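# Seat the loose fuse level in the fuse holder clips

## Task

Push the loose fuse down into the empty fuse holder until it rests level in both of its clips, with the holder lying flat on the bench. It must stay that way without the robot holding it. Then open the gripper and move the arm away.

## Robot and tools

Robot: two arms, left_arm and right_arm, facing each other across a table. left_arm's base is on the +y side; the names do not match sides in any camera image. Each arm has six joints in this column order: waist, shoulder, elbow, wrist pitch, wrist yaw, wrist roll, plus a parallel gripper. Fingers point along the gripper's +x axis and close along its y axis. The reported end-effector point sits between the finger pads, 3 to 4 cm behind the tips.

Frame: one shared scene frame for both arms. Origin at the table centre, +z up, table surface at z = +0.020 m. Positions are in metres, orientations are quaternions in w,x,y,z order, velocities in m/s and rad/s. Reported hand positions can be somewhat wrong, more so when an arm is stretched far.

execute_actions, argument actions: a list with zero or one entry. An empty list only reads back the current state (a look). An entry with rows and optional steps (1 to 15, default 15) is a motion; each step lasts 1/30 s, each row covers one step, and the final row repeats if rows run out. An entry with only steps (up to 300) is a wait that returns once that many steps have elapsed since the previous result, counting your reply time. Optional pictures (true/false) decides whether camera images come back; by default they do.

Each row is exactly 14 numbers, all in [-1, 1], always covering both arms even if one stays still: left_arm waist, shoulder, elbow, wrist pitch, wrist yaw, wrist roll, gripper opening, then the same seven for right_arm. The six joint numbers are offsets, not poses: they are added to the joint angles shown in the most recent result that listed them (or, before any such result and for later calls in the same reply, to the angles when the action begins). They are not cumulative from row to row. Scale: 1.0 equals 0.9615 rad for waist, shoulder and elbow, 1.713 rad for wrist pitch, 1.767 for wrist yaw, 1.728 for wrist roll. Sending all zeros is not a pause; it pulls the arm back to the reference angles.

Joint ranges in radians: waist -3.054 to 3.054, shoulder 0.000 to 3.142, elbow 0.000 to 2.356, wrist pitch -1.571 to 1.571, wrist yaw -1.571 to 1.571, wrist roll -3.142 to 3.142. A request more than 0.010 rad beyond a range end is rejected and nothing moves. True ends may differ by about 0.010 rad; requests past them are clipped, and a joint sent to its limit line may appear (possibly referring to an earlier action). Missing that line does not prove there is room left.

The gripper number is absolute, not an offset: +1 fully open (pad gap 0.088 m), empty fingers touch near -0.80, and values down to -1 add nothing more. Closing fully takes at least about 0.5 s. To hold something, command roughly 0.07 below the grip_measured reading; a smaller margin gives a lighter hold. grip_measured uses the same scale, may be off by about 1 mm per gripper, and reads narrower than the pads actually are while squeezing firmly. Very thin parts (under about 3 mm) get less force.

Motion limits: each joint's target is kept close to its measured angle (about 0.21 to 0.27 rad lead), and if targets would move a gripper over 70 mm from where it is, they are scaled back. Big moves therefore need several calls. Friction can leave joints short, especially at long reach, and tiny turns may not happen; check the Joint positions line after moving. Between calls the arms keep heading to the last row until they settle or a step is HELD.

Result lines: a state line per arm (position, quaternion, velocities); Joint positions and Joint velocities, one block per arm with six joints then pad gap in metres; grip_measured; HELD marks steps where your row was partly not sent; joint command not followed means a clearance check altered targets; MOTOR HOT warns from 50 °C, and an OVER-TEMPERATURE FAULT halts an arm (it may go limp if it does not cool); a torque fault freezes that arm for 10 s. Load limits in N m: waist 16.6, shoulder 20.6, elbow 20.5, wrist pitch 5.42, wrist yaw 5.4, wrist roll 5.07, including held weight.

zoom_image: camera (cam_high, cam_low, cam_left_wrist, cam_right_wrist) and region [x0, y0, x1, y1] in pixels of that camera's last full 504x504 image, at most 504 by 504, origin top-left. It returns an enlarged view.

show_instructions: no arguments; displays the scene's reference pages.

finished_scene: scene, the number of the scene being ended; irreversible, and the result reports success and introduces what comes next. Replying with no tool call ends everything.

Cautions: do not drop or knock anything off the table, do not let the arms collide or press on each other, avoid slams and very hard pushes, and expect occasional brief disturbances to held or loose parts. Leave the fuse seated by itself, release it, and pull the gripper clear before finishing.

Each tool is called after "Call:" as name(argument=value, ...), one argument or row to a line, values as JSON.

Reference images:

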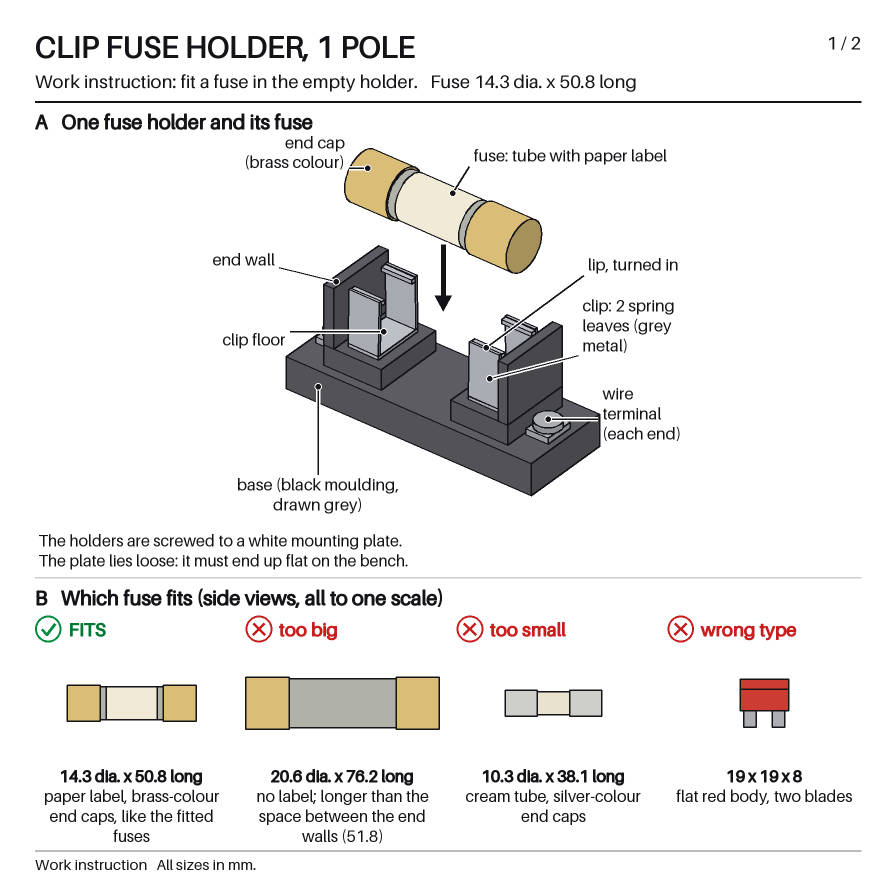

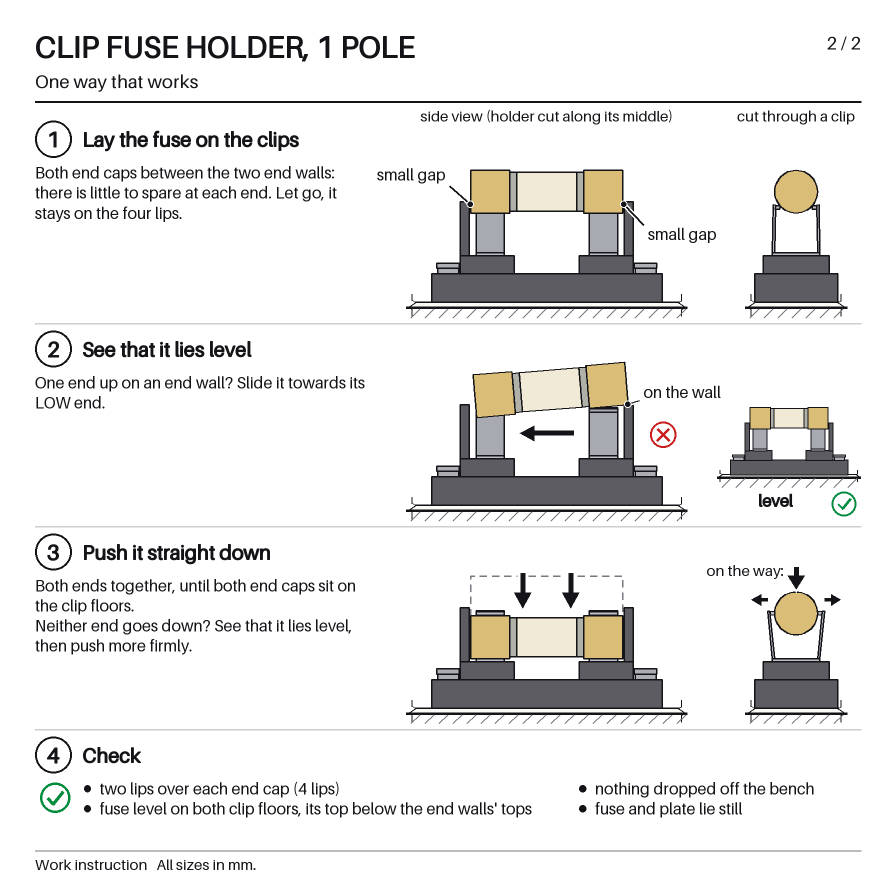

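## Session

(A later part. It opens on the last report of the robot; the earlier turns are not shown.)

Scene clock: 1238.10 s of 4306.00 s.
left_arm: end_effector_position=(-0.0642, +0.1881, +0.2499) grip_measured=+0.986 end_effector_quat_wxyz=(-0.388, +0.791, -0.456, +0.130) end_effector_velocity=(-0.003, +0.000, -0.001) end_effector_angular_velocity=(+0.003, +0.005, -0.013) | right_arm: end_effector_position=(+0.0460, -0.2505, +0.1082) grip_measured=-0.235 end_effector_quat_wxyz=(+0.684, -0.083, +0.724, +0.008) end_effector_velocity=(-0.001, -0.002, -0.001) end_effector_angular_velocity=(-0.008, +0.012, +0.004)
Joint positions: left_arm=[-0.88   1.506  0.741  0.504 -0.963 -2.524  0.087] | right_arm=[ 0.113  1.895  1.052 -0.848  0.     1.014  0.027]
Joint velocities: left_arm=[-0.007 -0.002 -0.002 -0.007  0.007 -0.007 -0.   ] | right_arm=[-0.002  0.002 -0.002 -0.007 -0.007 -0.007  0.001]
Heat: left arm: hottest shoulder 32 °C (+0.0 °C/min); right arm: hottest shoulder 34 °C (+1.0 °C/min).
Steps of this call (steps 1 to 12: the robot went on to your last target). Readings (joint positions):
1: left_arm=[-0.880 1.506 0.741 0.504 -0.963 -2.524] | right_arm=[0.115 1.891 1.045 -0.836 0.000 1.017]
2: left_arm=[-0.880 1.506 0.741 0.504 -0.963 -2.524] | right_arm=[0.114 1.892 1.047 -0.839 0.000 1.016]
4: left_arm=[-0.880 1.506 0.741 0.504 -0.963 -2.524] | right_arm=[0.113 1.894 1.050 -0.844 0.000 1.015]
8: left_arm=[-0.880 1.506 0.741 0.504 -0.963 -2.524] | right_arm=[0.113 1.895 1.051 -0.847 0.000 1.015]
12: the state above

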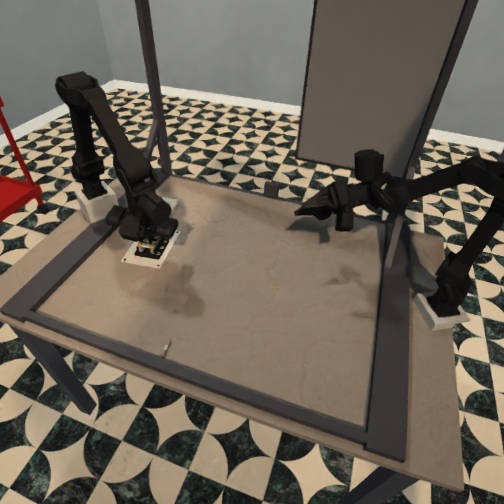

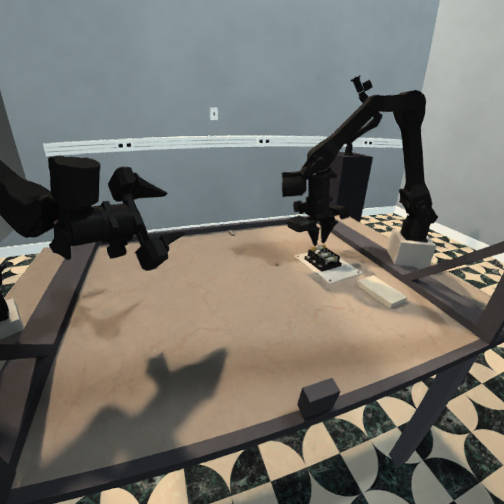

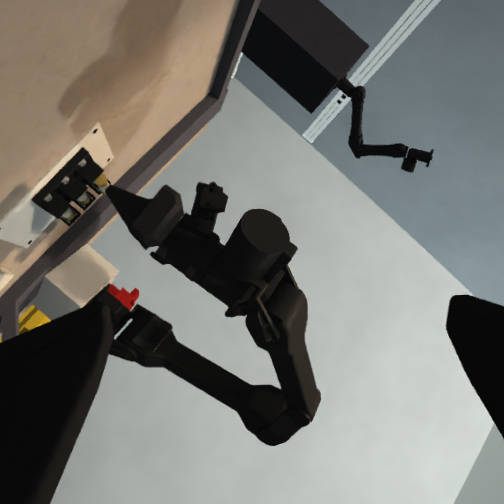

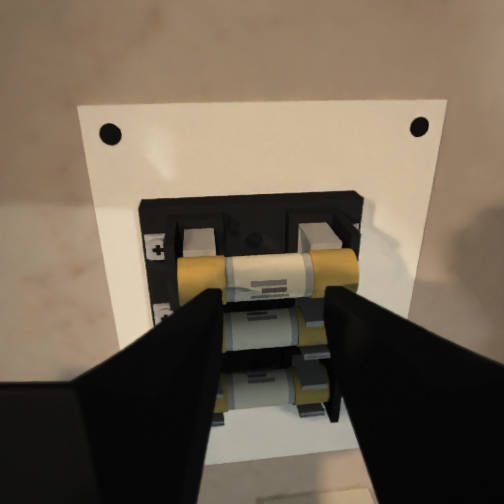

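Call:
execute_actions(
  actions=[
    {"rows": [[0,0,0,0,0,0,1,0,0.008,0.010,0.002,0,0,-0.23],[0,0,0,0,0,0,1,0,0.011,0.012,0.003,0,0,-0.23],[0,0,0,0,0,0,1,0,0.014,0.013,0.004,0,0,-0.23],[0,0,0,0,0,0,1,0,0.017,0.014,0.005,0,0,-0.23],[0,0,0,0,0,0,1,0,0.020,0.0146,0.006,0,0,-0.23],[0,0,0,0,0,0,1,0,0.022,0.0146,0.007,0,0,-0.23]], "steps": 13},
  ],
)

Call:
execute_actions(
  actions=[
    {"rows": [[0,0,0,0,0,0,1,0,0.012,-0.008,0.004,0,0,-0.23],[0,0,0,0,0,0,1,0,0.020,-0.013,0.007,0,0,-0.23],[0,0,0,0,0,0,1,0,0.030,-0.019,0.010,0,0,-0.23],[0,0,0,0,0,0,1,0,0.040,-0.025,0.012,0,0,-0.23],[0,0,0,0,0,0,1,0,0.050,-0.031,0.014,0,0,-0.23],[0,0,0,0,0,0,1,0,0.060,-0.037,0.016,0,0,-0.23],[0,0,0,0,0,0,1,0,0.070,-0.043,0.018,0,0,-0.23],[0,0,0,0,0,0,1,0,0.080,-0.049,0.020,0,0,-0.23],[0,0,0,0,0,0,1,0,0.089,-0.055,0.022,0,0,-0.23],[0,0,0,0,0,0,1,0,0.098,-0.061,0.0245,0,0,-0.23],[0,0,0,0,0,0,1,0,0.107,-0.066,0.0265,0,0,-0.23],[0,0,0,0,0,0,1,0,0.116,-0.072,0.029,0,0,-0.23],[0,0,0,0,0,0,1,0,0.125,-0.0775,0.031,0,0,-0.23],[0,0,0,0,0,0,1,0,0.134,-0.083,0.033,0,0,-0.23],[0,0,0,0,0,0,1,0,0.1425,-0.0884,0.035,0,0,-0.23]], "steps": 15},
  ],
  pictures=false,
)

Call:
execute_actions(
  actions=[
    {"steps": 12},
  ],
)

Call:
execute_actions(
  actions=[
    {"rows": [[0,0,0,0,0,0,1,0,0.06,-0.035,0.005,0,0,-0.23],[0,0,0,0,0,0,1,0,0.045,-0.027,0.004,0,0,-0.23],[0,0,0,0,0,0,1,0,0.03,-0.018,0.002,0,0,-0.23],[0,0,0,0,0,0,1,0,0.015,-0.008,0.001,0,0,-0.23],[0,0,0,0,0,0,1,0,0,0,0,0,0,-0.23],[0,0,0,0,0,0,1,0,-0.008,0.005,0,0,0,-0.23]], "steps": 12},
  ],
  pictures=false,
)

Scene clock: 1277.00 s of 4306.00 s.
left_arm: end_effector_position=(-0.0642, +0.1881, +0.2499) grip_measured=+0.986 end_effector_quat_wxyz=(-0.388, +0.791, -0.456, +0.130) end_effector_velocity=(+0.000, +0.001, -0.002) end_effector_angular_velocity=(-0.011, +0.015, +0.008) | right_arm: end_effector_position=(+0.0468, -0.2486, +0.1049) grip_measured=-0.233 end_effector_quat_wxyz=(+0.684, -0.083, +0.724, +0.008) end_effector_velocity=(+0.002, +0.000, +0.000) end_effector_angular_velocity=(+0.004, -0.009, +0.006)
Joint positions: left_arm=[-0.88   1.506  0.741  0.504 -0.963 -2.524  0.087] | right_arm=[ 0.113  1.909  1.056 -0.838  0.     1.014  0.028]
Joint velocities: left_arm=[-0.002  0.002 -0.007  0.007 -0.007 -0.022 -0.   ] | right_arm=[-0.002 -0.002 -0.002  0.007  0.007 -0.007  0.   ]
Heat: left arm: hottest shoulder 33 °C (+1.0 °C/min); right arm: hottest shoulder 35 °C (+1.0 °C/min).
Steps of this call (steps 1 to 30: the robot went on to your last target; steps 31 to 90: nothing new was sent; then 35.47 s passed at rest; steps 91 to 103: all 13 steps of this action). Readings (joint positions):
91: left_arm=[-0.880 1.506 0.741 0.504 -0.963 -2.524] | right_arm=[0.113 1.895 1.052 -0.848 0.000 1.014]
92: left_arm=[-0.880 1.506 0.741 0.504 -0.963 -2.524] | right_arm=[0.113 1.896 1.052 -0.848 0.000 1.014]
94: left_arm=[-0.880 1.506 0.741 0.504 -0.963 -2.524] | right_arm=[0.113 1.899 1.054 -0.845 0.000 1.014]
98: left_arm=[-0.880 1.506 0.741 0.504 -0.963 -2.524] | right_arm=[0.113 1.907 1.056 -0.839 0.000 1.014]
103: the state above

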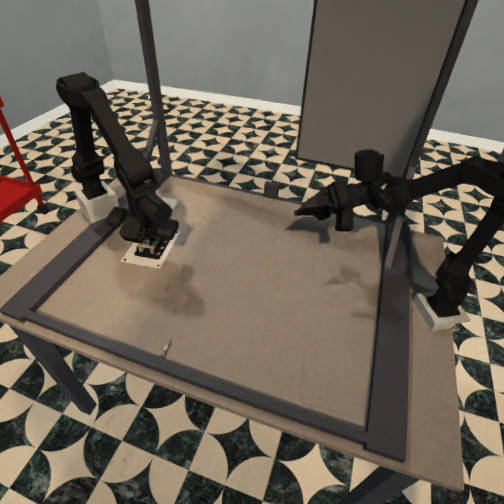

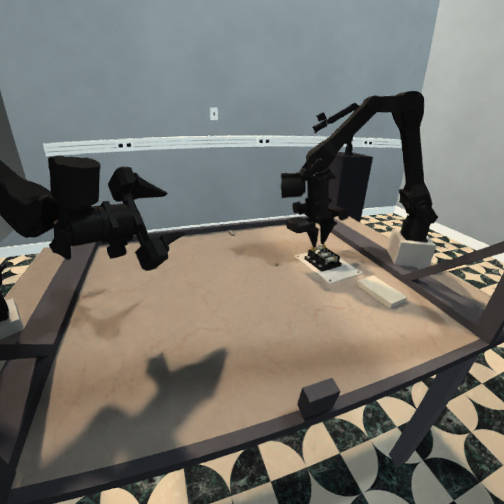

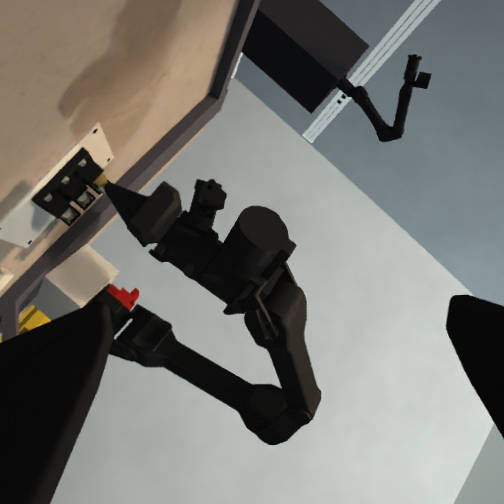

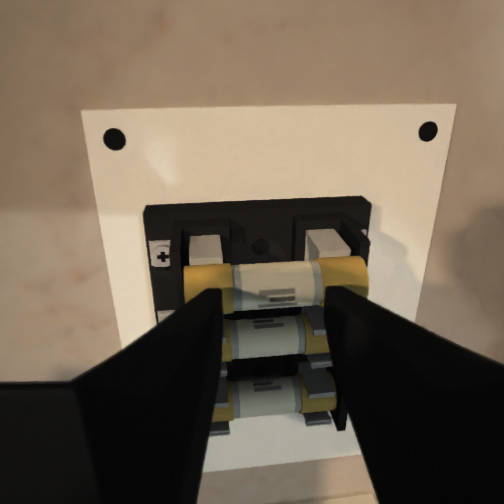

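Scene clock: 1277.50 s of 4306.00 s.
left_arm: end_effector_position=(-0.0642, +0.1881, +0.2499) grip_measured=+0.986 end_effector_quat_wxyz=(-0.388, +0.791, -0.456, +0.130) end_effector_velocity=(+0.000, +0.001, +0.001) end_effector_angular_velocity=(-0.011, +0.015, +0.008) | right_arm: end_effector_position=(+0.0446, -0.2528, +0.0944) grip_measured=-0.233 end_effector_quat_wxyz=(+0.680, -0.089, +0.728, +0.002) end_effector_velocity=(-0.005, -0.011, -0.018) end_effector_angular_velocity=(-0.034, +0.025, +0.004)
Joint positions: left_arm=[-0.88   1.506  0.741  0.504 -0.963 -2.524  0.087] | right_arm=[ 0.113  1.934  1.038 -0.816 -0.002  1.014  0.028]
Joint velocities: left_arm=[-0.002 -0.002  0.002 -0.007 -0.007 -0.022 -0.   ] | right_arm=[-0.002  0.037 -0.042  0.037 -0.007 -0.007  0.   ]
Heat: left arm: hottest shoulder 33 °C (+1.0 °C/min); right arm: hottest shoulder 35 °C (+1.0 °C/min).
Steps of this call (steps 1 to 15: all 15 steps of this action). Readings (joint positions):
1: left_arm=[-0.880 1.506 0.741 0.504 -0.963 -2.524] | right_arm=[0.113 1.910 1.056 -0.837 0.000 1.014]
2: left_arm=[-0.880 1.506 0.741 0.504 -0.963 -2.524] | right_arm=[0.113 1.912 1.056 -0.835 0.000 1.014]
4: left_arm=[-0.880 1.506 0.741 0.504 -0.963 -2.524] | right_arm=[0.113 1.918 1.055 -0.832 -0.000 1.014]
8: left_arm=[-0.880 1.506 0.741 0.504 -0.963 -2.524] | right_arm=[0.113 1.925 1.048 -0.826 -0.001 1.014]
15: the state above

Scene clock: 1277.90 s of 4306.00 s.
left_arm: end_effector_position=(-0.0642, +0.1881, +0.2499) grip_measured=+0.986 end_effector_quat_wxyz=(-0.388, +0.791, -0.456, +0.130) end_effector_velocity=(+0.000, +0.002, -0.001) end_effector_angular_velocity=(+0.001, -0.007, +0.004) | right_arm: end_effector_position=(+0.0446, -0.2532, +0.0937) grip_measured=-0.233 end_effector_quat_wxyz=(+0.680, -0.089, +0.728, +0.002) end_effector_velocity=(+0.001, +0.000, +0.000) end_effector_angular_velocity=(+0.010, +0.004, -0.001)
Joint positions: left_arm=[-0.88   1.506  0.741  0.504 -0.963 -2.524  0.087] | right_arm=[ 0.112  1.935  1.035 -0.812 -0.002  1.014  0.028]
Joint velocities: left_arm=[-0.002 -0.002 -0.007  0.007 -0.007  0.007 -0.   ] | right_arm=[-0.007 -0.002 -0.002  0.007 -0.007 -0.007 -0.   ]
Heat: left arm: hottest shoulder 33 °C (+1.0 °C/min); right arm: hottest shoulder 35 °C (+1.0 °C/min).
Steps of this call (steps 1 to 12: the robot went on to your last target). Readings (joint positions):
1: left_arm=[-0.880 1.506 0.741 0.504 -0.963 -2.524] | right_arm=[0.113 1.935 1.037 -0.815 -0.002 1.014]
2: left_arm=[-0.880 1.506 0.741 0.504 -0.963 -2.524] | right_arm=[0.113 1.935 1.036 -0.814 -0.002 1.014]
4: left_arm=[-0.880 1.506 0.741 0.504 -0.963 -2.524] | right_arm=[0.113 1.935 1.036 -0.813 -0.002 1.014]
8: left_arm=[-0.880 1.506 0.741 0.504 -0.963 -2.524] | right_arm=[0.112 1.935 1.035 -0.812 -0.002 1.014]
12: the state above

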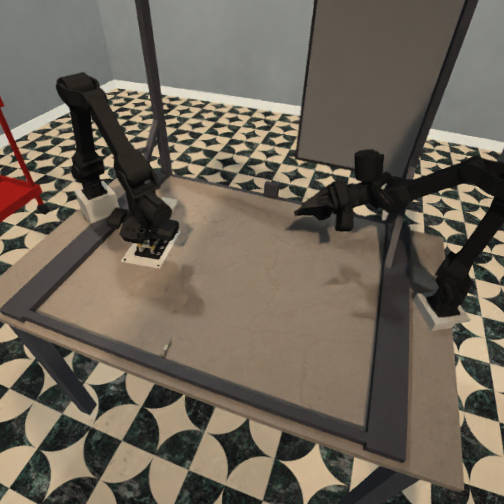

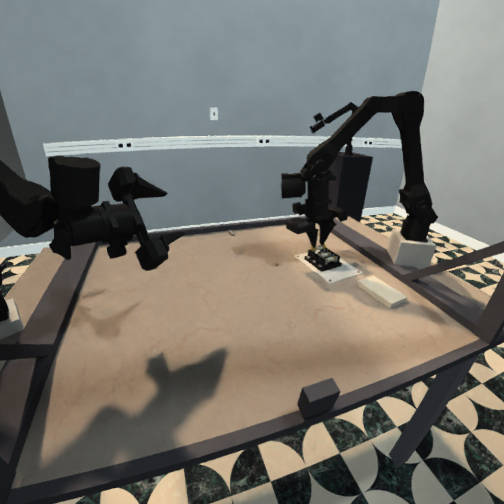

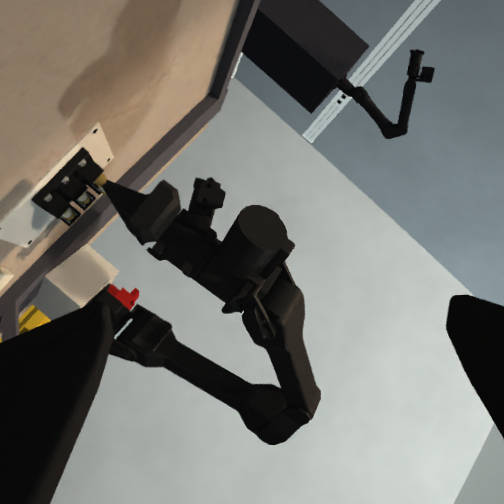

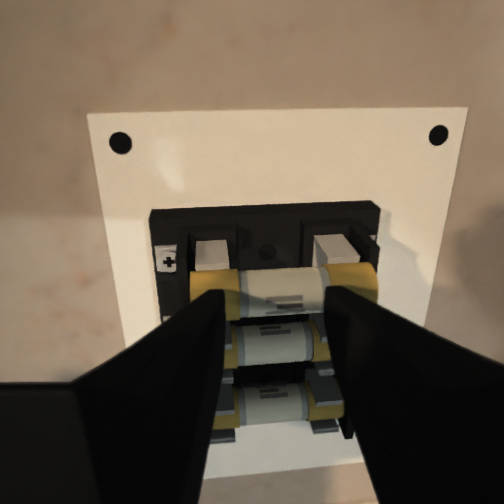

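Scene clock: 1278.30 s of 4306.00 s.
left_arm: end_effector_position=(-0.0642, +0.1881, +0.2499) grip_measured=+0.986 end_effector_quat_wxyz=(-0.388, +0.791, -0.456, +0.130) end_effector_velocity=(-0.002, +0.001, +0.001) end_effector_angular_velocity=(-0.012, +0.007, +0.001) | right_arm: end_effector_position=(+0.0463, -0.2492, +0.1014) grip_measured=-0.233 end_effector_quat_wxyz=(+0.684, -0.081, +0.725, +0.010) end_effector_velocity=(-0.003, -0.005, +0.001) end_effector_angular_velocity=(-0.017, +0.016, +0.004)
Joint positions: left_arm=[-0.88   1.506  0.741  0.504 -0.963 -2.524  0.087] | right_arm=[ 0.112  1.912  1.043 -0.819 -0.003  1.014  0.028]
Joint velocities: left_arm=[-0.007 -0.002 -0.002  0.007 -0.007 -0.007  0.   ] | right_arm=[-0.002 -0.002 -0.002 -0.022 -0.007 -0.007 -0.   ]
Heat: left arm: hottest shoulder 33 °C (+1.0 °C/min); right arm: hottest shoulder 35 °C (+1.0 °C/min).
Steps of this call (steps 1 to 12: all 12 steps of this action). Readings (joint positions):
1: left_arm=[-0.880 1.506 0.741 0.504 -0.963 -2.524] | right_arm=[0.112 1.931 1.036 -0.813 -0.003 1.014]
2: left_arm=[-0.880 1.506 0.741 0.504 -0.963 -2.524] | right_arm=[0.112 1.926 1.037 -0.814 -0.003 1.014]
4: left_arm=[-0.880 1.506 0.741 0.504 -0.963 -2.524] | right_arm=[0.112 1.919 1.040 -0.816 -0.003 1.014]
8: left_arm=[-0.880 1.506 0.741 0.504 -0.963 -2.524] | right_arm=[0.112 1.913 1.043 -0.818 -0.003 1.014]
12: the state above

Call:
zoom_image(
  camera="cam_left_wrist",
  region=[60, 150, 130, 215],
)

Call:
zoom_image(
  camera="cam_right_wrist",
  region=[140, 200, 400, 350],
)

Call:
zoom_image(
  camera="cam_high",
  region=[125, 228, 175, 265],
)

Call:
zoom_image(
  camera="cam_low",
  region=[298, 235, 348, 275],
)

Region (60, 150, 130, 215) of cam_left_wrist's 504x504 image, scaled by 7.200, with more detail than that image has; it fills the top 468 rows of this view, and the rest is white.

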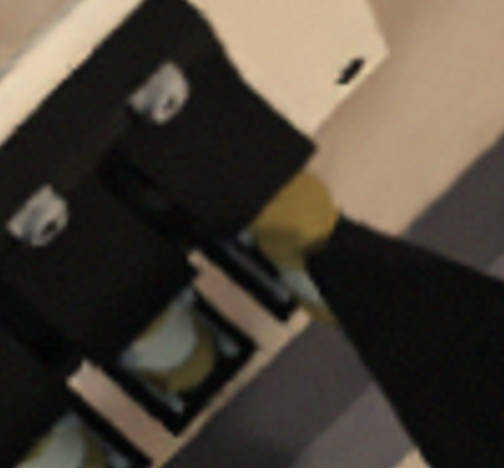

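Region (140, 200, 400, 350) of cam_right_wrist's 504x504 image, scaled by 1.938, with more detail than that image has; it fills the top 291 rows of this view, and the rest is white.

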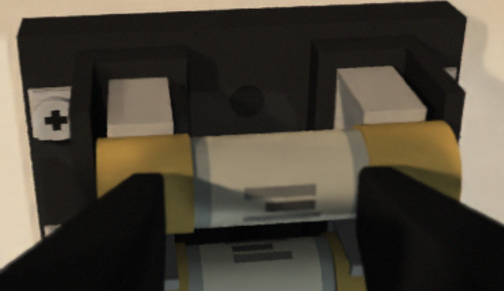

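Region (125, 228, 175, 265) of cam_high's 504x504 image, scaled by 10.080, with more detail than that image has; it fills the top 373 rows of this view, and the rest is white.

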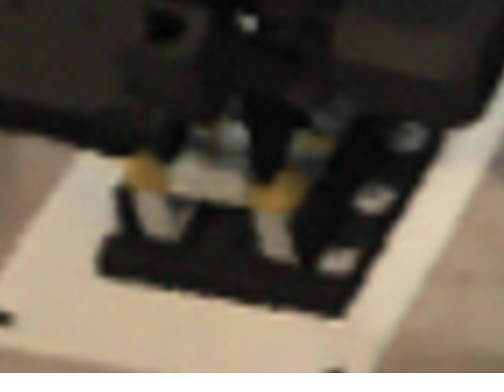

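Region (298, 235, 348, 275) of cam_low's 504x504 image, scaled by 10.080, with more detail than that image has; it fills the top 403 rows of this view, and the rest is white.

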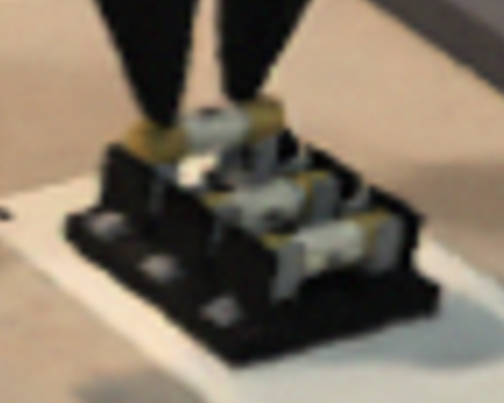

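Call:
execute_actions(
  actions=[
    {"rows": [[0,0,0,0,0,0,1,0,0.03,-0.012,0.006,0,0,-0.23],[0,0,0,0,0,0,1,0,0.047,-0.022,0.009,0,0,-0.23],[0,0,0,0,0,0,1,0,0.064,-0.032,0.0115,0,0,-0.23],[0,0,0,0,0,0,1,0,0.081,-0.042,0.014,0,0,-0.23],[0,0,0,0,0,0,1,-0.005,0.098,-0.052,0.0165,0,0,-0.23],[0,0,0,0,0,0,1,-0.012,0.115,-0.062,0.019,0,0,-0.23],[0,0,0,0,0,0,1,-0.019,0.132,-0.072,0.0215,0,0,-0.23],[0,0,0,0,0,0,1,-0.026,0.143,-0.078,0.023,0,0,-0.23],[0,0,0,0,0,0,1,-0.033,0.15,-0.081,0.024,0,0,-0.23],[0,0,0,0,0,0,1,-0.040,0.15,-0.081,0.024,0,0,-0.23],[0,0,0,0,0,0,1,-0.047,0.15,-0.081,0.024,0,0,-0.23],[0,0,0,0,0,0,1,-0.054,0.15,-0.081,0.024,0,0,-0.23],[0,0,0,0,0,0,1,-0.060,0.15,-0.081,0.024,0,0,-0.23],[0,0,0,0,0,0,1,-0.065,0.15,-0.081,0.024,0,0,-0.23],[0,0,0,0,0,0,1,-0.070,0.15,-0.081,0.024,0,0,-0.23]], "steps": 15},
  ],
  pictures=false,
)

Call:
execute_actions(
  actions=[
    {"steps": 12},
  ],
)

Call:
execute_actions(
  actions=[
    {"rows": [[0,0,0,0,0,0,1,-0.015,0.10,-0.06,0.015,0,0,-0.23],[0,0,0,0,0,0,1,0,0.10,-0.06,0.015,0,0,-0.23],[0,0,0,0,0,0,1,0.015,0.10,-0.06,0.015,0,0,-0.23],[0,0,0,0,0,0,1,0.03,0.09,-0.055,0.012,0,0,-0.23],[0,0,0,0,0,0,1,0.035,0.075,-0.045,0.009,0,0,-0.23],[0,0,0,0,0,0,1,0.035,0.06,-0.035,0.006,0,0,-0.23],[0,0,0,0,0,0,1,0.035,0.045,-0.027,0.004,0,0,-0.23],[0,0,0,0,0,0,1,0.035,0.03,-0.018,0.002,0,0,-0.23],[0,0,0,0,0,0,1,0.035,0.015,-0.008,0.001,0,0,-0.23],[0,0,0,0,0,0,1,0.035,0,0,0,0,0,-0.23],[0,0,0,0,0,0,1,0.035,-0.008,0.005,0,0,0,-0.23]], "steps": 15},
  ],
)

Scene clock: 1392.10 s of 4306.00 s.
left_arm: end_effector_position=(-0.0642, +0.1881, +0.2499) grip_measured=+0.986 end_effector_quat_wxyz=(-0.388, +0.791, -0.456, +0.130) end_effector_velocity=(+0.000, +0.001, -0.003) end_effector_angular_velocity=(+0.015, -0.012, +0.004) | right_arm: end_effector_position=(+0.0462, -0.2547, +0.0927) grip_measured=-0.233 end_effector_quat_wxyz=(+0.663, -0.068, +0.746, -0.004) end_effector_velocity=(+0.008, -0.005, -0.002) end_effector_angular_velocity=(+0.051, +0.116, -0.096)
Joint positions: left_arm=[-0.88   1.506  0.741  0.504 -0.963 -2.524  0.087] | right_arm=[ 0.077  1.939  1.034 -0.811 -0.054  1.014  0.028]
Joint velocities: left_arm=[-0.002  0.002 -0.002 -0.007 -0.007  0.007 -0.   ] | right_arm=[-0.1    0.007 -0.007  0.007 -0.125 -0.022  0.   ]
Heat: left arm: hottest shoulder 33 °C (+0.0 °C/min); right arm: hottest shoulder 33 °C (+0.0 °C/min).
Steps of this call (steps 1 to 15: the robot went on to your last target; steps 16 to 90: nothing new was sent; then 110.30 s passed at rest; steps 91 to 105: all 15 steps of this action). Readings (joint positions):
91: left_arm=[-0.880 1.506 0.741 0.504 -0.963 -2.524] | right_arm=[0.112 1.912 1.044 -0.819 -0.003 1.014]
92: left_arm=[-0.880 1.506 0.741 0.504 -0.963 -2.524] | right_arm=[0.112 1.913 1.044 -0.819 -0.003 1.014]
94: left_arm=[-0.880 1.506 0.741 0.504 -0.963 -2.524] | right_arm=[0.112 1.921 1.042 -0.819 -0.003 1.014]
98: left_arm=[-0.880 1.506 0.741 0.504 -0.963 -2.524] | right_arm=[0.104 1.934 1.037 -0.815 -0.013 1.014]
105: the state above

Scene clock: 1392.50 s of 4306.00 s.
left_arm: end_effector_position=(-0.0642, +0.1881, +0.2499) grip_measured=+0.986 end_effector_quat_wxyz=(-0.388, +0.791, -0.456, +0.130) end_effector_velocity=(+0.000, -0.001, +0.004) end_effector_angular_velocity=(-0.019, +0.014, -0.004) | right_arm: end_effector_position=(+0.0466, -0.2548, +0.0927) grip_measured=-0.233 end_effector_quat_wxyz=(+0.660, -0.064, +0.749, -0.004) end_effector_velocity=(-0.004, -0.002, -0.000) end_effector_angular_velocity=(-0.002, +0.024, -0.013)
Joint positions: left_arm=[-0.88   1.506  0.741  0.504 -0.963 -2.524  0.087] | right_arm=[ 0.071  1.939  1.034 -0.811 -0.063  1.012  0.028]
Joint velocities: left_arm=[ 0.002 -0.007  0.002  0.007  0.007 -0.007 -0.   ] | right_arm=[-0.002 -0.002 -0.007 -0.007 -0.022  0.007  0.   ]
Heat: left arm: hottest shoulder 33 °C (+0.0 °C/min); right arm: hottest shoulder 33 °C (+0.0 °C/min).
Steps of this call (steps 1 to 12: the robot went on to your last target). Readings (joint positions):
1: left_arm=[-0.880 1.506 0.741 0.504 -0.963 -2.524] | right_arm=[0.074 1.939 1.034 -0.811 -0.058 1.013]
2: left_arm=[-0.880 1.506 0.741 0.504 -0.963 -2.524] | right_arm=[0.073 1.939 1.034 -0.811 -0.060 1.013]
4: left_arm=[-0.880 1.506 0.741 0.504 -0.963 -2.524] | right_arm=[0.072 1.939 1.034 -0.811 -0.062 1.013]
8: left_arm=[-0.880 1.506 0.741 0.504 -0.963 -2.524] | right_arm=[0.071 1.939 1.034 -0.811 -0.062 1.012]
12: the state above

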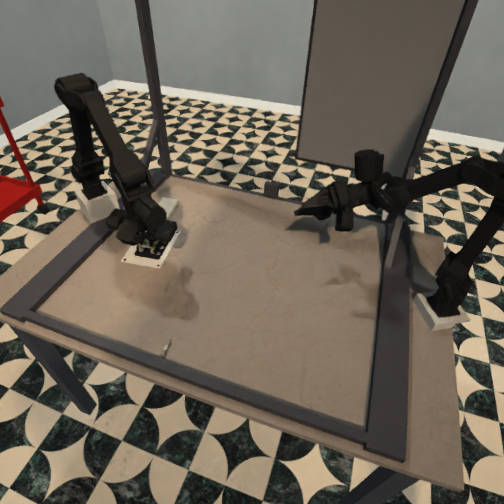

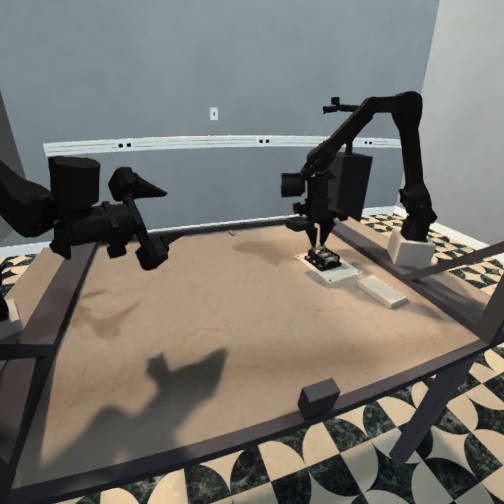

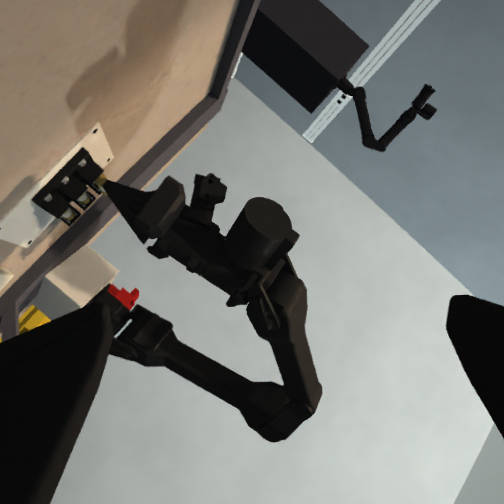

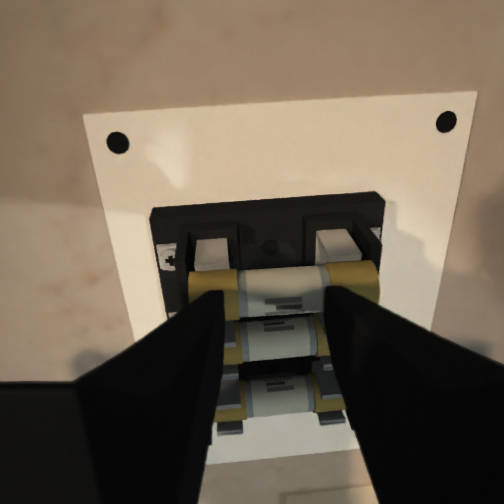

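Scene clock: 1393.00 s of 4306.00 s.
left_arm: end_effector_position=(-0.0642, +0.1881, +0.2499) grip_measured=+0.986 end_effector_quat_wxyz=(-0.388, +0.791, -0.456, +0.130) end_effector_velocity=(+0.002, +0.002, -0.002) end_effector_angular_velocity=(+0.005, -0.004, +0.020) | right_arm: end_effector_position=(+0.0467, -0.2496, +0.1007) grip_measured=-0.233 end_effector_quat_wxyz=(+0.670, -0.065, +0.740, +0.008) end_effector_velocity=(-0.000, -0.001, +0.004) end_effector_angular_velocity=(-0.010, -0.004, -0.004)
Joint positions: left_arm=[-0.88   1.506  0.741  0.504 -0.963 -2.524  0.087] | right_arm=[ 0.087  1.915  1.043 -0.818 -0.047  1.012  0.028]
Joint velocities: left_arm=[-0.002  0.002 -0.002 -0.007 -0.022 -0.007 -0.   ] | right_arm=[ 0.002 -0.007  0.007 -0.022  0.007  0.007 -0.   ]
Heat: left arm: hottest shoulder 33 °C (+0.0 °C/min); right arm: hottest shoulder 33 °C (+0.0 °C/min).
Steps of this call (steps 1 to 15: all 15 steps of this action). Readings (joint positions):
1: left_arm=[-0.880 1.506 0.741 0.504 -0.963 -2.524] | right_arm=[0.071 1.939 1.034 -0.811 -0.066 1.012]
2: left_arm=[-0.880 1.506 0.741 0.504 -0.963 -2.524] | right_arm=[0.070 1.939 1.034 -0.811 -0.068 1.012]
4: left_arm=[-0.880 1.506 0.741 0.504 -0.963 -2.524] | right_arm=[0.073 1.938 1.034 -0.812 -0.067 1.012]
8: left_arm=[-0.880 1.506 0.741 0.504 -0.963 -2.524] | right_arm=[0.083 1.925 1.039 -0.815 -0.053 1.012]
15: the state above

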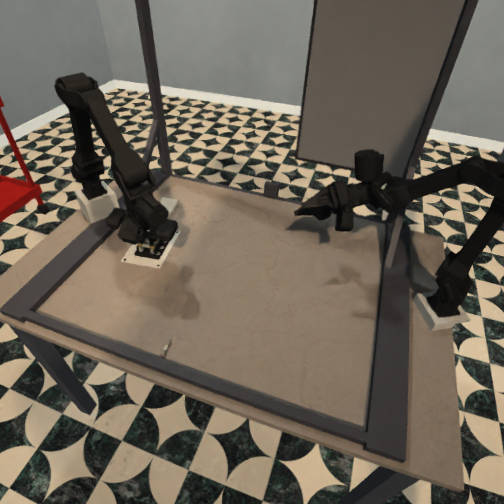

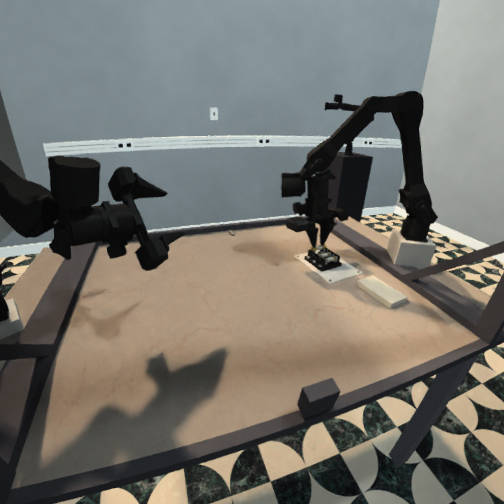

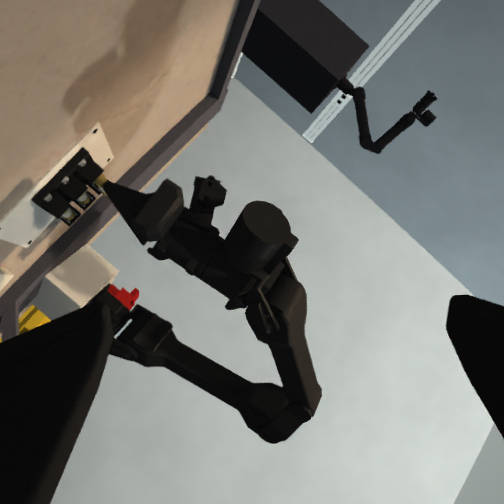

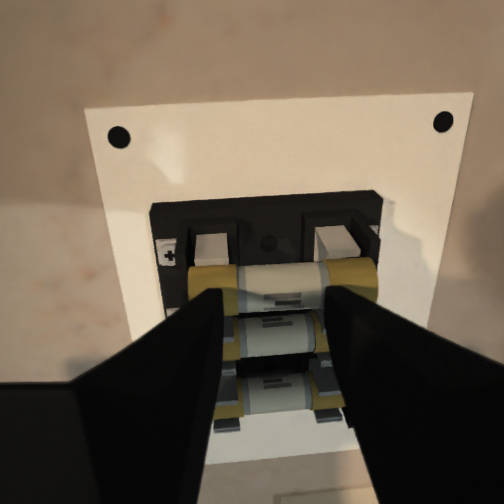

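Call:
execute_actions(
  actions=[
    {"rows": [[0,0,0,0,0,0,1,0.012,0.012,0,0,0,0,-0.23],[0,0,0,0,0,0,1,0.012,0.012,0,0,0.008,0,-0.23],[0,0,0,0,0,0,1,0.015,0.012,0,0,0.013,0,-0.23],[0,0,0,0,0,0,1,0.018,0.012,0,0,0.017,0,-0.23],[0,0,0,0,0,0,1,0.021,0.012,0,0,0.020,0,-0.23],[0,0,0,0,0,0,1,0.024,0.012,0,0,0.023,0,-0.23],[0,0,0,0,0,0,1,0.027,0.012,0,0,0.026,0.002,-0.23],[0,0,0,0,0,0,1,0.028,0.012,0,0,0.027,0.003,-0.23]], "steps": 15},
  ],
)

Call:
zoom_image(
  camera="cam_left_wrist",
  region=[60, 150, 130, 215],
)

Call:
zoom_image(
  camera="cam_right_wrist",
  region=[140, 200, 400, 350],
)

Call:
zoom_image(
  camera="cam_low",
  region=[298, 235, 348, 275],
)

Scene clock: 1411.57 s of 4306.00 s.
left_arm: end_effector_position=(-0.0642, +0.1881, +0.2499) grip_measured=+0.986 end_effector_quat_wxyz=(-0.388, +0.791, -0.456, +0.130) end_effector_velocity=(+0.002, +0.003, -0.003) end_effector_angular_velocity=(+0.014, -0.008, +0.020) | right_arm: end_effector_position=(+0.0464, -0.2490, +0.1016) grip_measured=-0.233 end_effector_quat_wxyz=(+0.683, -0.081, +0.726, +0.010) end_effector_velocity=(-0.002, -0.003, -0.000) end_effector_angular_velocity=(-0.008, +0.012, +0.004)
Joint positions: left_arm=[-0.88   1.506  0.741  0.504 -0.963 -2.524  0.087] | right_arm=[ 0.111  1.914  1.047 -0.822 -0.006  1.012  0.028]
Joint velocities: left_arm=[-0.002 -0.002 -0.002 -0.022 -0.022 -0.007 -0.001] | right_arm=[-0.002 -0.002 -0.007 -0.007 -0.007 -0.007 -0.   ]
Heat: left arm: hottest shoulder 33 °C (+0.0 °C/min); right arm: hottest shoulder 32 °C (-1.0 °C/min).
Steps of this call (steps 1 to 15: the robot went on to your last target; steps 16 to 90: nothing new was sent; then 15.07 s passed at rest; steps 91 to 105: all 15 steps of this action). Readings (joint positions):
91: left_arm=[-0.880 1.506 0.741 0.504 -0.963 -2.524] | right_arm=[0.087 1.914 1.044 -0.819 -0.046 1.012]
92: left_arm=[-0.880 1.506 0.741 0.504 -0.963 -2.524] | right_arm=[0.087 1.914 1.044 -0.820 -0.045 1.012]
94: left_arm=[-0.880 1.506 0.741 0.504 -0.963 -2.524] | right_arm=[0.091 1.914 1.045 -0.821 -0.038 1.012]
98: left_arm=[-0.880 1.506 0.741 0.504 -0.963 -2.524] | right_arm=[0.105 1.914 1.046 -0.822 -0.015 1.012]
105: the state above

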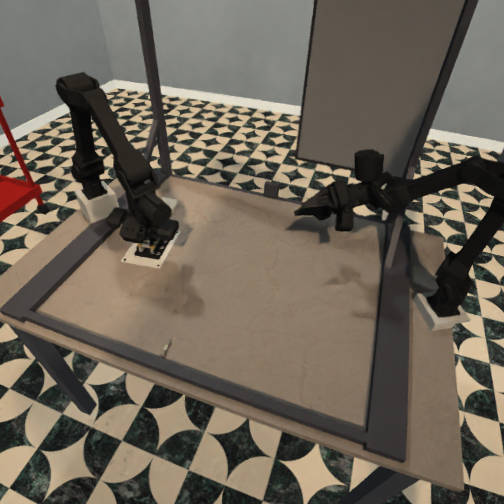

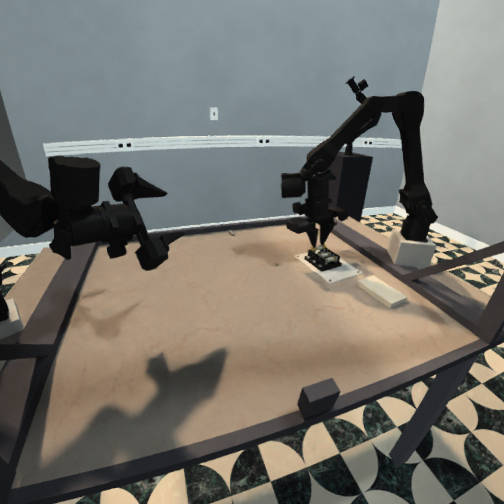

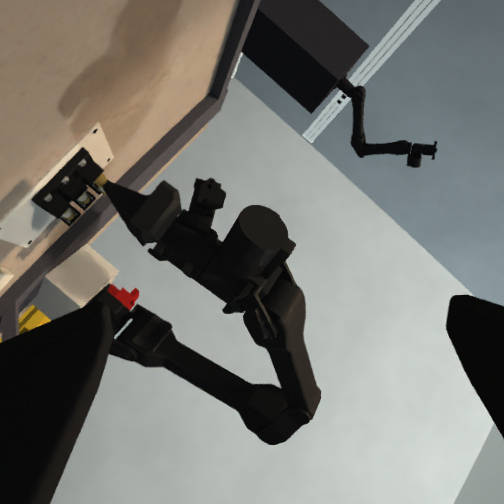

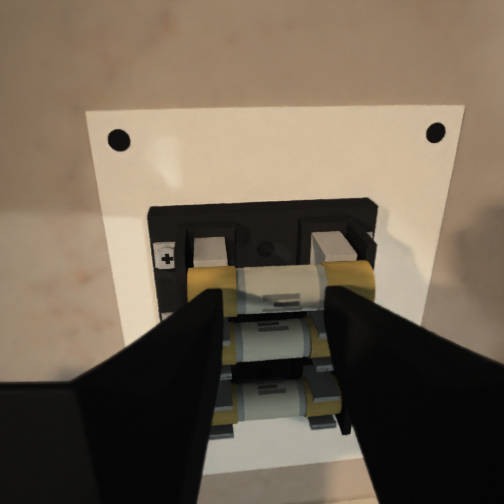

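Region (60, 150, 130, 215) of cam_left_wrist's 504x504 image, scaled by 7.200, with more detail than that image has; it fills the top 468 rows of this view, and the rest is white.

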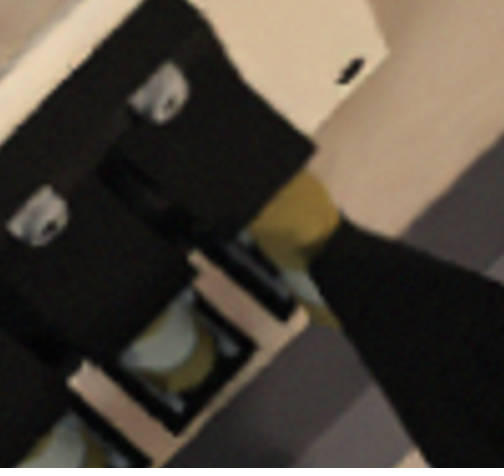

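Region (140, 200, 400, 350) of cam_right_wrist's 504x504 image, scaled by 1.938, with more detail than that image has; it fills the top 291 rows of this view, and the rest is white.

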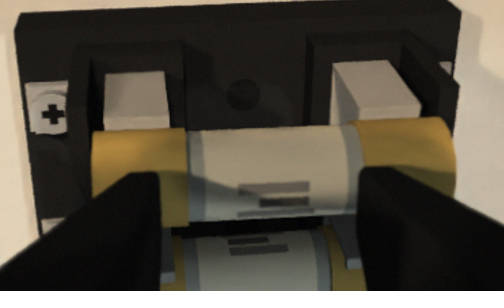

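Region (298, 235, 348, 275) of cam_low's 504x504 image, scaled by 10.080, with more detail than that image has; it fills the top 403 rows of this view, and the rest is white.

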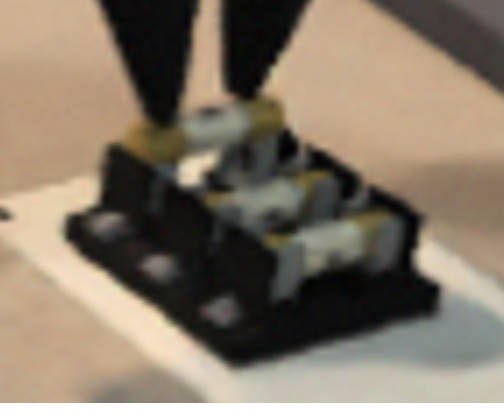

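Call:
execute_actions(
  actions=[
    {"rows": [[0,0,0,0,0,0,1,0,0.03,-0.014,0.006,0,0,-0.23],[0,0,0,0,0,0,1,0,0.05,-0.026,0.010,0,0,-0.23],[0,0,0,0,0,0,1,0,0.07,-0.037,0.0135,0,0,-0.23],[0,0,0,0,0,0,1,0,0.09,-0.048,0.017,0,0,-0.23],[0,0,0,0,0,0,1,0,0.11,-0.060,0.0205,0,0,-0.23],[0,0,0,0,0,0,1,0,0.13,-0.071,0.024,0,0,-0.23],[0,0,0,0,0,0,1,0,0.145,-0.080,0.0265,0,0,-0.23],[0,0,0,0,0,0,1,0,0.157,-0.087,0.0285,0,0,-0.23],[0,0,0,0,0,0,1,0,0.168,-0.093,0.0305,0,0,-0.23],[0,0,0,0,0,0,1,0,0.178,-0.098,0.032,0,0,-0.23],[0,0,0,0,0,0,1,-0.006,0.185,-0.102,0.0335,0.006,0,-0.23],[0,0,0,0,0,0,1,-0.013,0.19,-0.105,0.0344,0.013,0,-0.23],[0,0,0,0,0,0,1,-0.020,0.19,-0.105,0.0344,0.019,0,-0.23],[0,0,0,0,0,0,1,-0.027,0.19,-0.105,0.0344,0.025,0,-0.23],[0,0,0,0,0,0,1,-0.034,0.19,-0.105,0.0344,0.031,0,-0.23]], "steps": 15},
  ],
  pictures=false,
)

Call:
execute_actions(
  actions=[
    {"steps": 12},
  ],
)

Call:
execute_actions(
  actions=[
    {"rows": [[0,0,0,0,0,0,1,-0.015,0.12,-0.07,0.018,0.015,0,-0.23],[0,0,0,0,0,0,1,0,0.10,-0.06,0.015,0,0,-0.23],[0,0,0,0,0,0,1,0,0.08,-0.048,0.011,0,0,-0.23],[0,0,0,0,0,0,1,0,0.06,-0.035,0.007,0,0,-0.23],[0,0,0,0,0,0,1,0,0.04,-0.023,0.004,0,0,-0.23],[0,0,0,0,0,0,1,0,0.02,-0.011,0.002,0,0,-0.23],[0,0,0,0,0,0,1,0,0,0,0,0,0,-0.23],[0,0,0,0,0,0,1,0,-0.015,0.008,-0.003,0,0,-0.23]], "steps": 13},
  ],
  pictures=false,
)

Call:
zoom_image(
  camera="cam_left_wrist",
  region=[60, 150, 130, 215],
)

Scene clock: 1532.07 s of 4306.00 s.
left_arm: end_effector_position=(-0.0642, +0.1881, +0.2499) grip_measured=+0.986 end_effector_quat_wxyz=(-0.388, +0.791, -0.456, +0.130) end_effector_velocity=(+0.000, +0.000, -0.001) end_effector_angular_velocity=(+0.003, +0.005, -0.004) | right_arm: end_effector_position=(+0.0515, -0.2533, +0.0825) grip_measured=-0.233 end_effector_quat_wxyz=(+0.684, -0.087, +0.724, -0.004) end_effector_velocity=(+0.004, -0.010, -0.010) end_effector_angular_velocity=(-0.031, +0.044, -0.008)
Joint positions: left_arm=[-0.88   1.506  0.741  0.504 -0.963 -2.524  0.087] | right_arm=[ 0.098  1.972  1.033 -0.773  0.012  1.012  0.028]
Joint velocities: left_arm=[ 0.002 -0.002 -0.002 -0.007  0.007 -0.007 -0.   ] | right_arm=[-0.042  0.037 -0.002 -0.007 -0.022 -0.037 -0.   ]
Heat: left arm: hottest shoulder 33 °C (+0.0 °C/min); right arm: hottest shoulder 32 °C (+0.0 °C/min).
Steps of this call (steps 1 to 15: the robot went on to your last target; steps 16 to 90: nothing new was sent; then 117.00 s passed at rest; steps 91 to 105: all 15 steps of this action). Readings (joint positions):
91: left_arm=[-0.880 1.506 0.741 0.504 -0.963 -2.524] | right_arm=[0.111 1.914 1.047 -0.822 -0.005 1.012]
92: left_arm=[-0.880 1.506 0.741 0.504 -0.963 -2.524] | right_arm=[0.111 1.916 1.047 -0.822 -0.005 1.012]
94: left_arm=[-0.880 1.506 0.741 0.504 -0.963 -2.524] | right_arm=[0.111 1.925 1.044 -0.821 -0.006 1.012]
98: left_arm=[-0.880 1.506 0.741 0.504 -0.963 -2.524] | right_arm=[0.110 1.938 1.038 -0.815 -0.008 1.012]
105: the state above

Scene clock: 1532.47 s of 4306.00 s.
left_arm: end_effector_position=(-0.0642, +0.1881, +0.2499) grip_measured=+0.986 end_effector_quat_wxyz=(-0.388, +0.791, -0.456, +0.130) end_effector_velocity=(+0.002, +0.003, -0.003) end_effector_angular_velocity=(+0.006, +0.004, +0.022) | right_arm: end_effector_position=(+0.0519, -0.2535, +0.0821) grip_measured=-0.233 end_effector_quat_wxyz=(+0.684, -0.088, +0.724, -0.005) end_effector_velocity=(-0.004, +0.001, -0.001) end_effector_angular_velocity=(+0.013, +0.022, +0.021)
Joint positions: left_arm=[-0.88   1.506  0.741  0.504 -0.963 -2.524  0.087] | right_arm=[ 0.097  1.973  1.033 -0.773  0.013  1.011  0.028]
Joint velocities: left_arm=[-0.002 -0.002 -0.002 -0.022 -0.022 -0.022 -0.   ] | right_arm=[ 0.002 -0.002 -0.007  0.007 -0.022 -0.022 -0.   ]
Heat: left arm: hottest shoulder 33 °C (+0.0 °C/min); right arm: hottest shoulder 32 °C (+0.0 °C/min).
Steps of this call (steps 1 to 12: the robot went on to your last target). Readings (joint positions):
1: left_arm=[-0.880 1.506 0.741 0.504 -0.963 -2.524] | right_arm=[0.097 1.973 1.033 -0.773 0.013 1.011]
2: left_arm=[-0.880 1.506 0.741 0.504 -0.963 -2.524] | right_arm=[0.097 1.973 1.033 -0.773 0.013 1.011]
4: left_arm=[-0.880 1.506 0.741 0.504 -0.963 -2.524] | right_arm=[0.097 1.973 1.033 -0.773 0.013 1.011]
8: left_arm=[-0.880 1.506 0.741 0.504 -0.963 -2.524] | right_arm=[0.097 1.973 1.033 -0.773 0.013 1.011]
12: the state above

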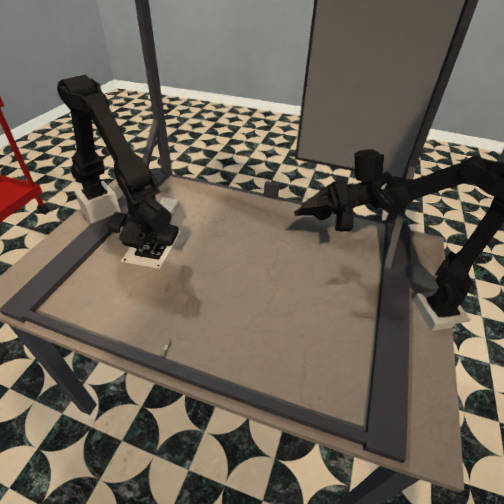

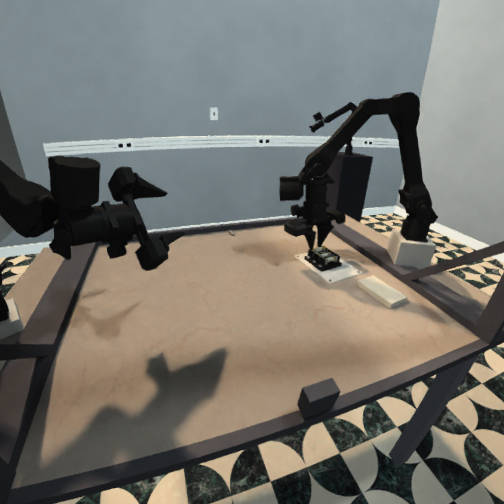

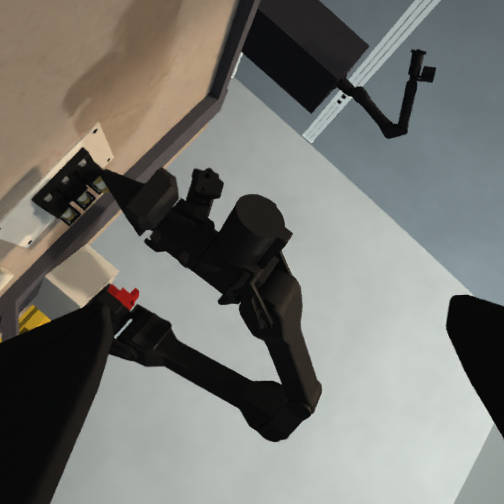

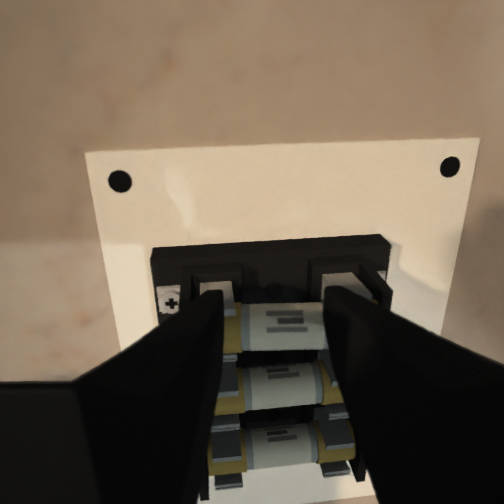

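Scene clock: 1532.90 s of 4306.00 s.
left_arm: end_effector_position=(-0.0642, +0.1881, +0.2499) grip_measured=+0.986 end_effector_quat_wxyz=(-0.388, +0.791, -0.456, +0.130) end_effector_velocity=(-0.003, +0.000, -0.001) end_effector_angular_velocity=(+0.012, -0.007, -0.015) | right_arm: end_effector_position=(+0.0547, -0.2467, +0.0910) grip_measured=-0.233 end_effector_quat_wxyz=(+0.690, -0.078, +0.719, +0.007) end_effector_velocity=(+0.000, -0.004, +0.002) end_effector_angular_velocity=(-0.019, -0.000, -0.009)
Joint positions: left_arm=[-0.88   1.506  0.741  0.504 -0.963 -2.524  0.087] | right_arm=[ 0.098  1.949  1.046 -0.776  0.013  1.01   0.028]
Joint velocities: left_arm=[-0.007 -0.002 -0.002 -0.007  0.007  0.007  0.   ] | right_arm=[-0.002 -0.002  0.002 -0.022  0.007  0.007  0.   ]
Heat: left arm: hottest shoulder 33 °C (+0.0 °C/min); right arm: hottest shoulder 32 °C (+0.0 °C/min).
Steps of this call (steps 1 to 13: all 13 steps of this action). Readings (joint positions):
1: left_arm=[-0.880 1.506 0.741 0.504 -0.963 -2.524] | right_arm=[0.097 1.973 1.033 -0.771 0.013 1.011]
2: left_arm=[-0.880 1.506 0.741 0.504 -0.963 -2.524] | right_arm=[0.097 1.972 1.033 -0.771 0.013 1.010]
4: left_arm=[-0.880 1.506 0.741 0.504 -0.963 -2.524] | right_arm=[0.098 1.965 1.036 -0.771 0.013 1.010]
8: left_arm=[-0.880 1.506 0.741 0.504 -0.963 -2.524] | right_arm=[0.098 1.951 1.044 -0.774 0.013 1.010]
13: the state above

Region (60, 150, 130, 215) of cam_left_wrist's 504x504 image, scaled by 7.200, with more detail than that image has; it fills the top 468 rows of this view, and the rest is white.

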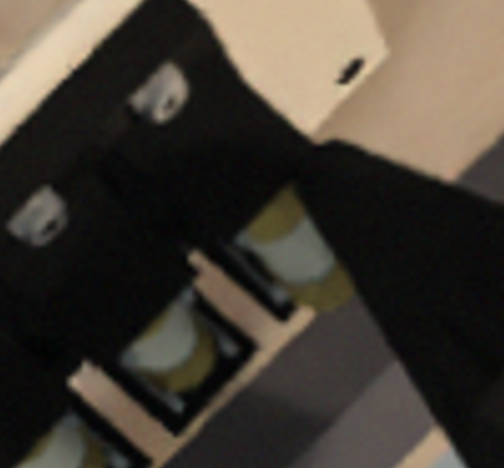

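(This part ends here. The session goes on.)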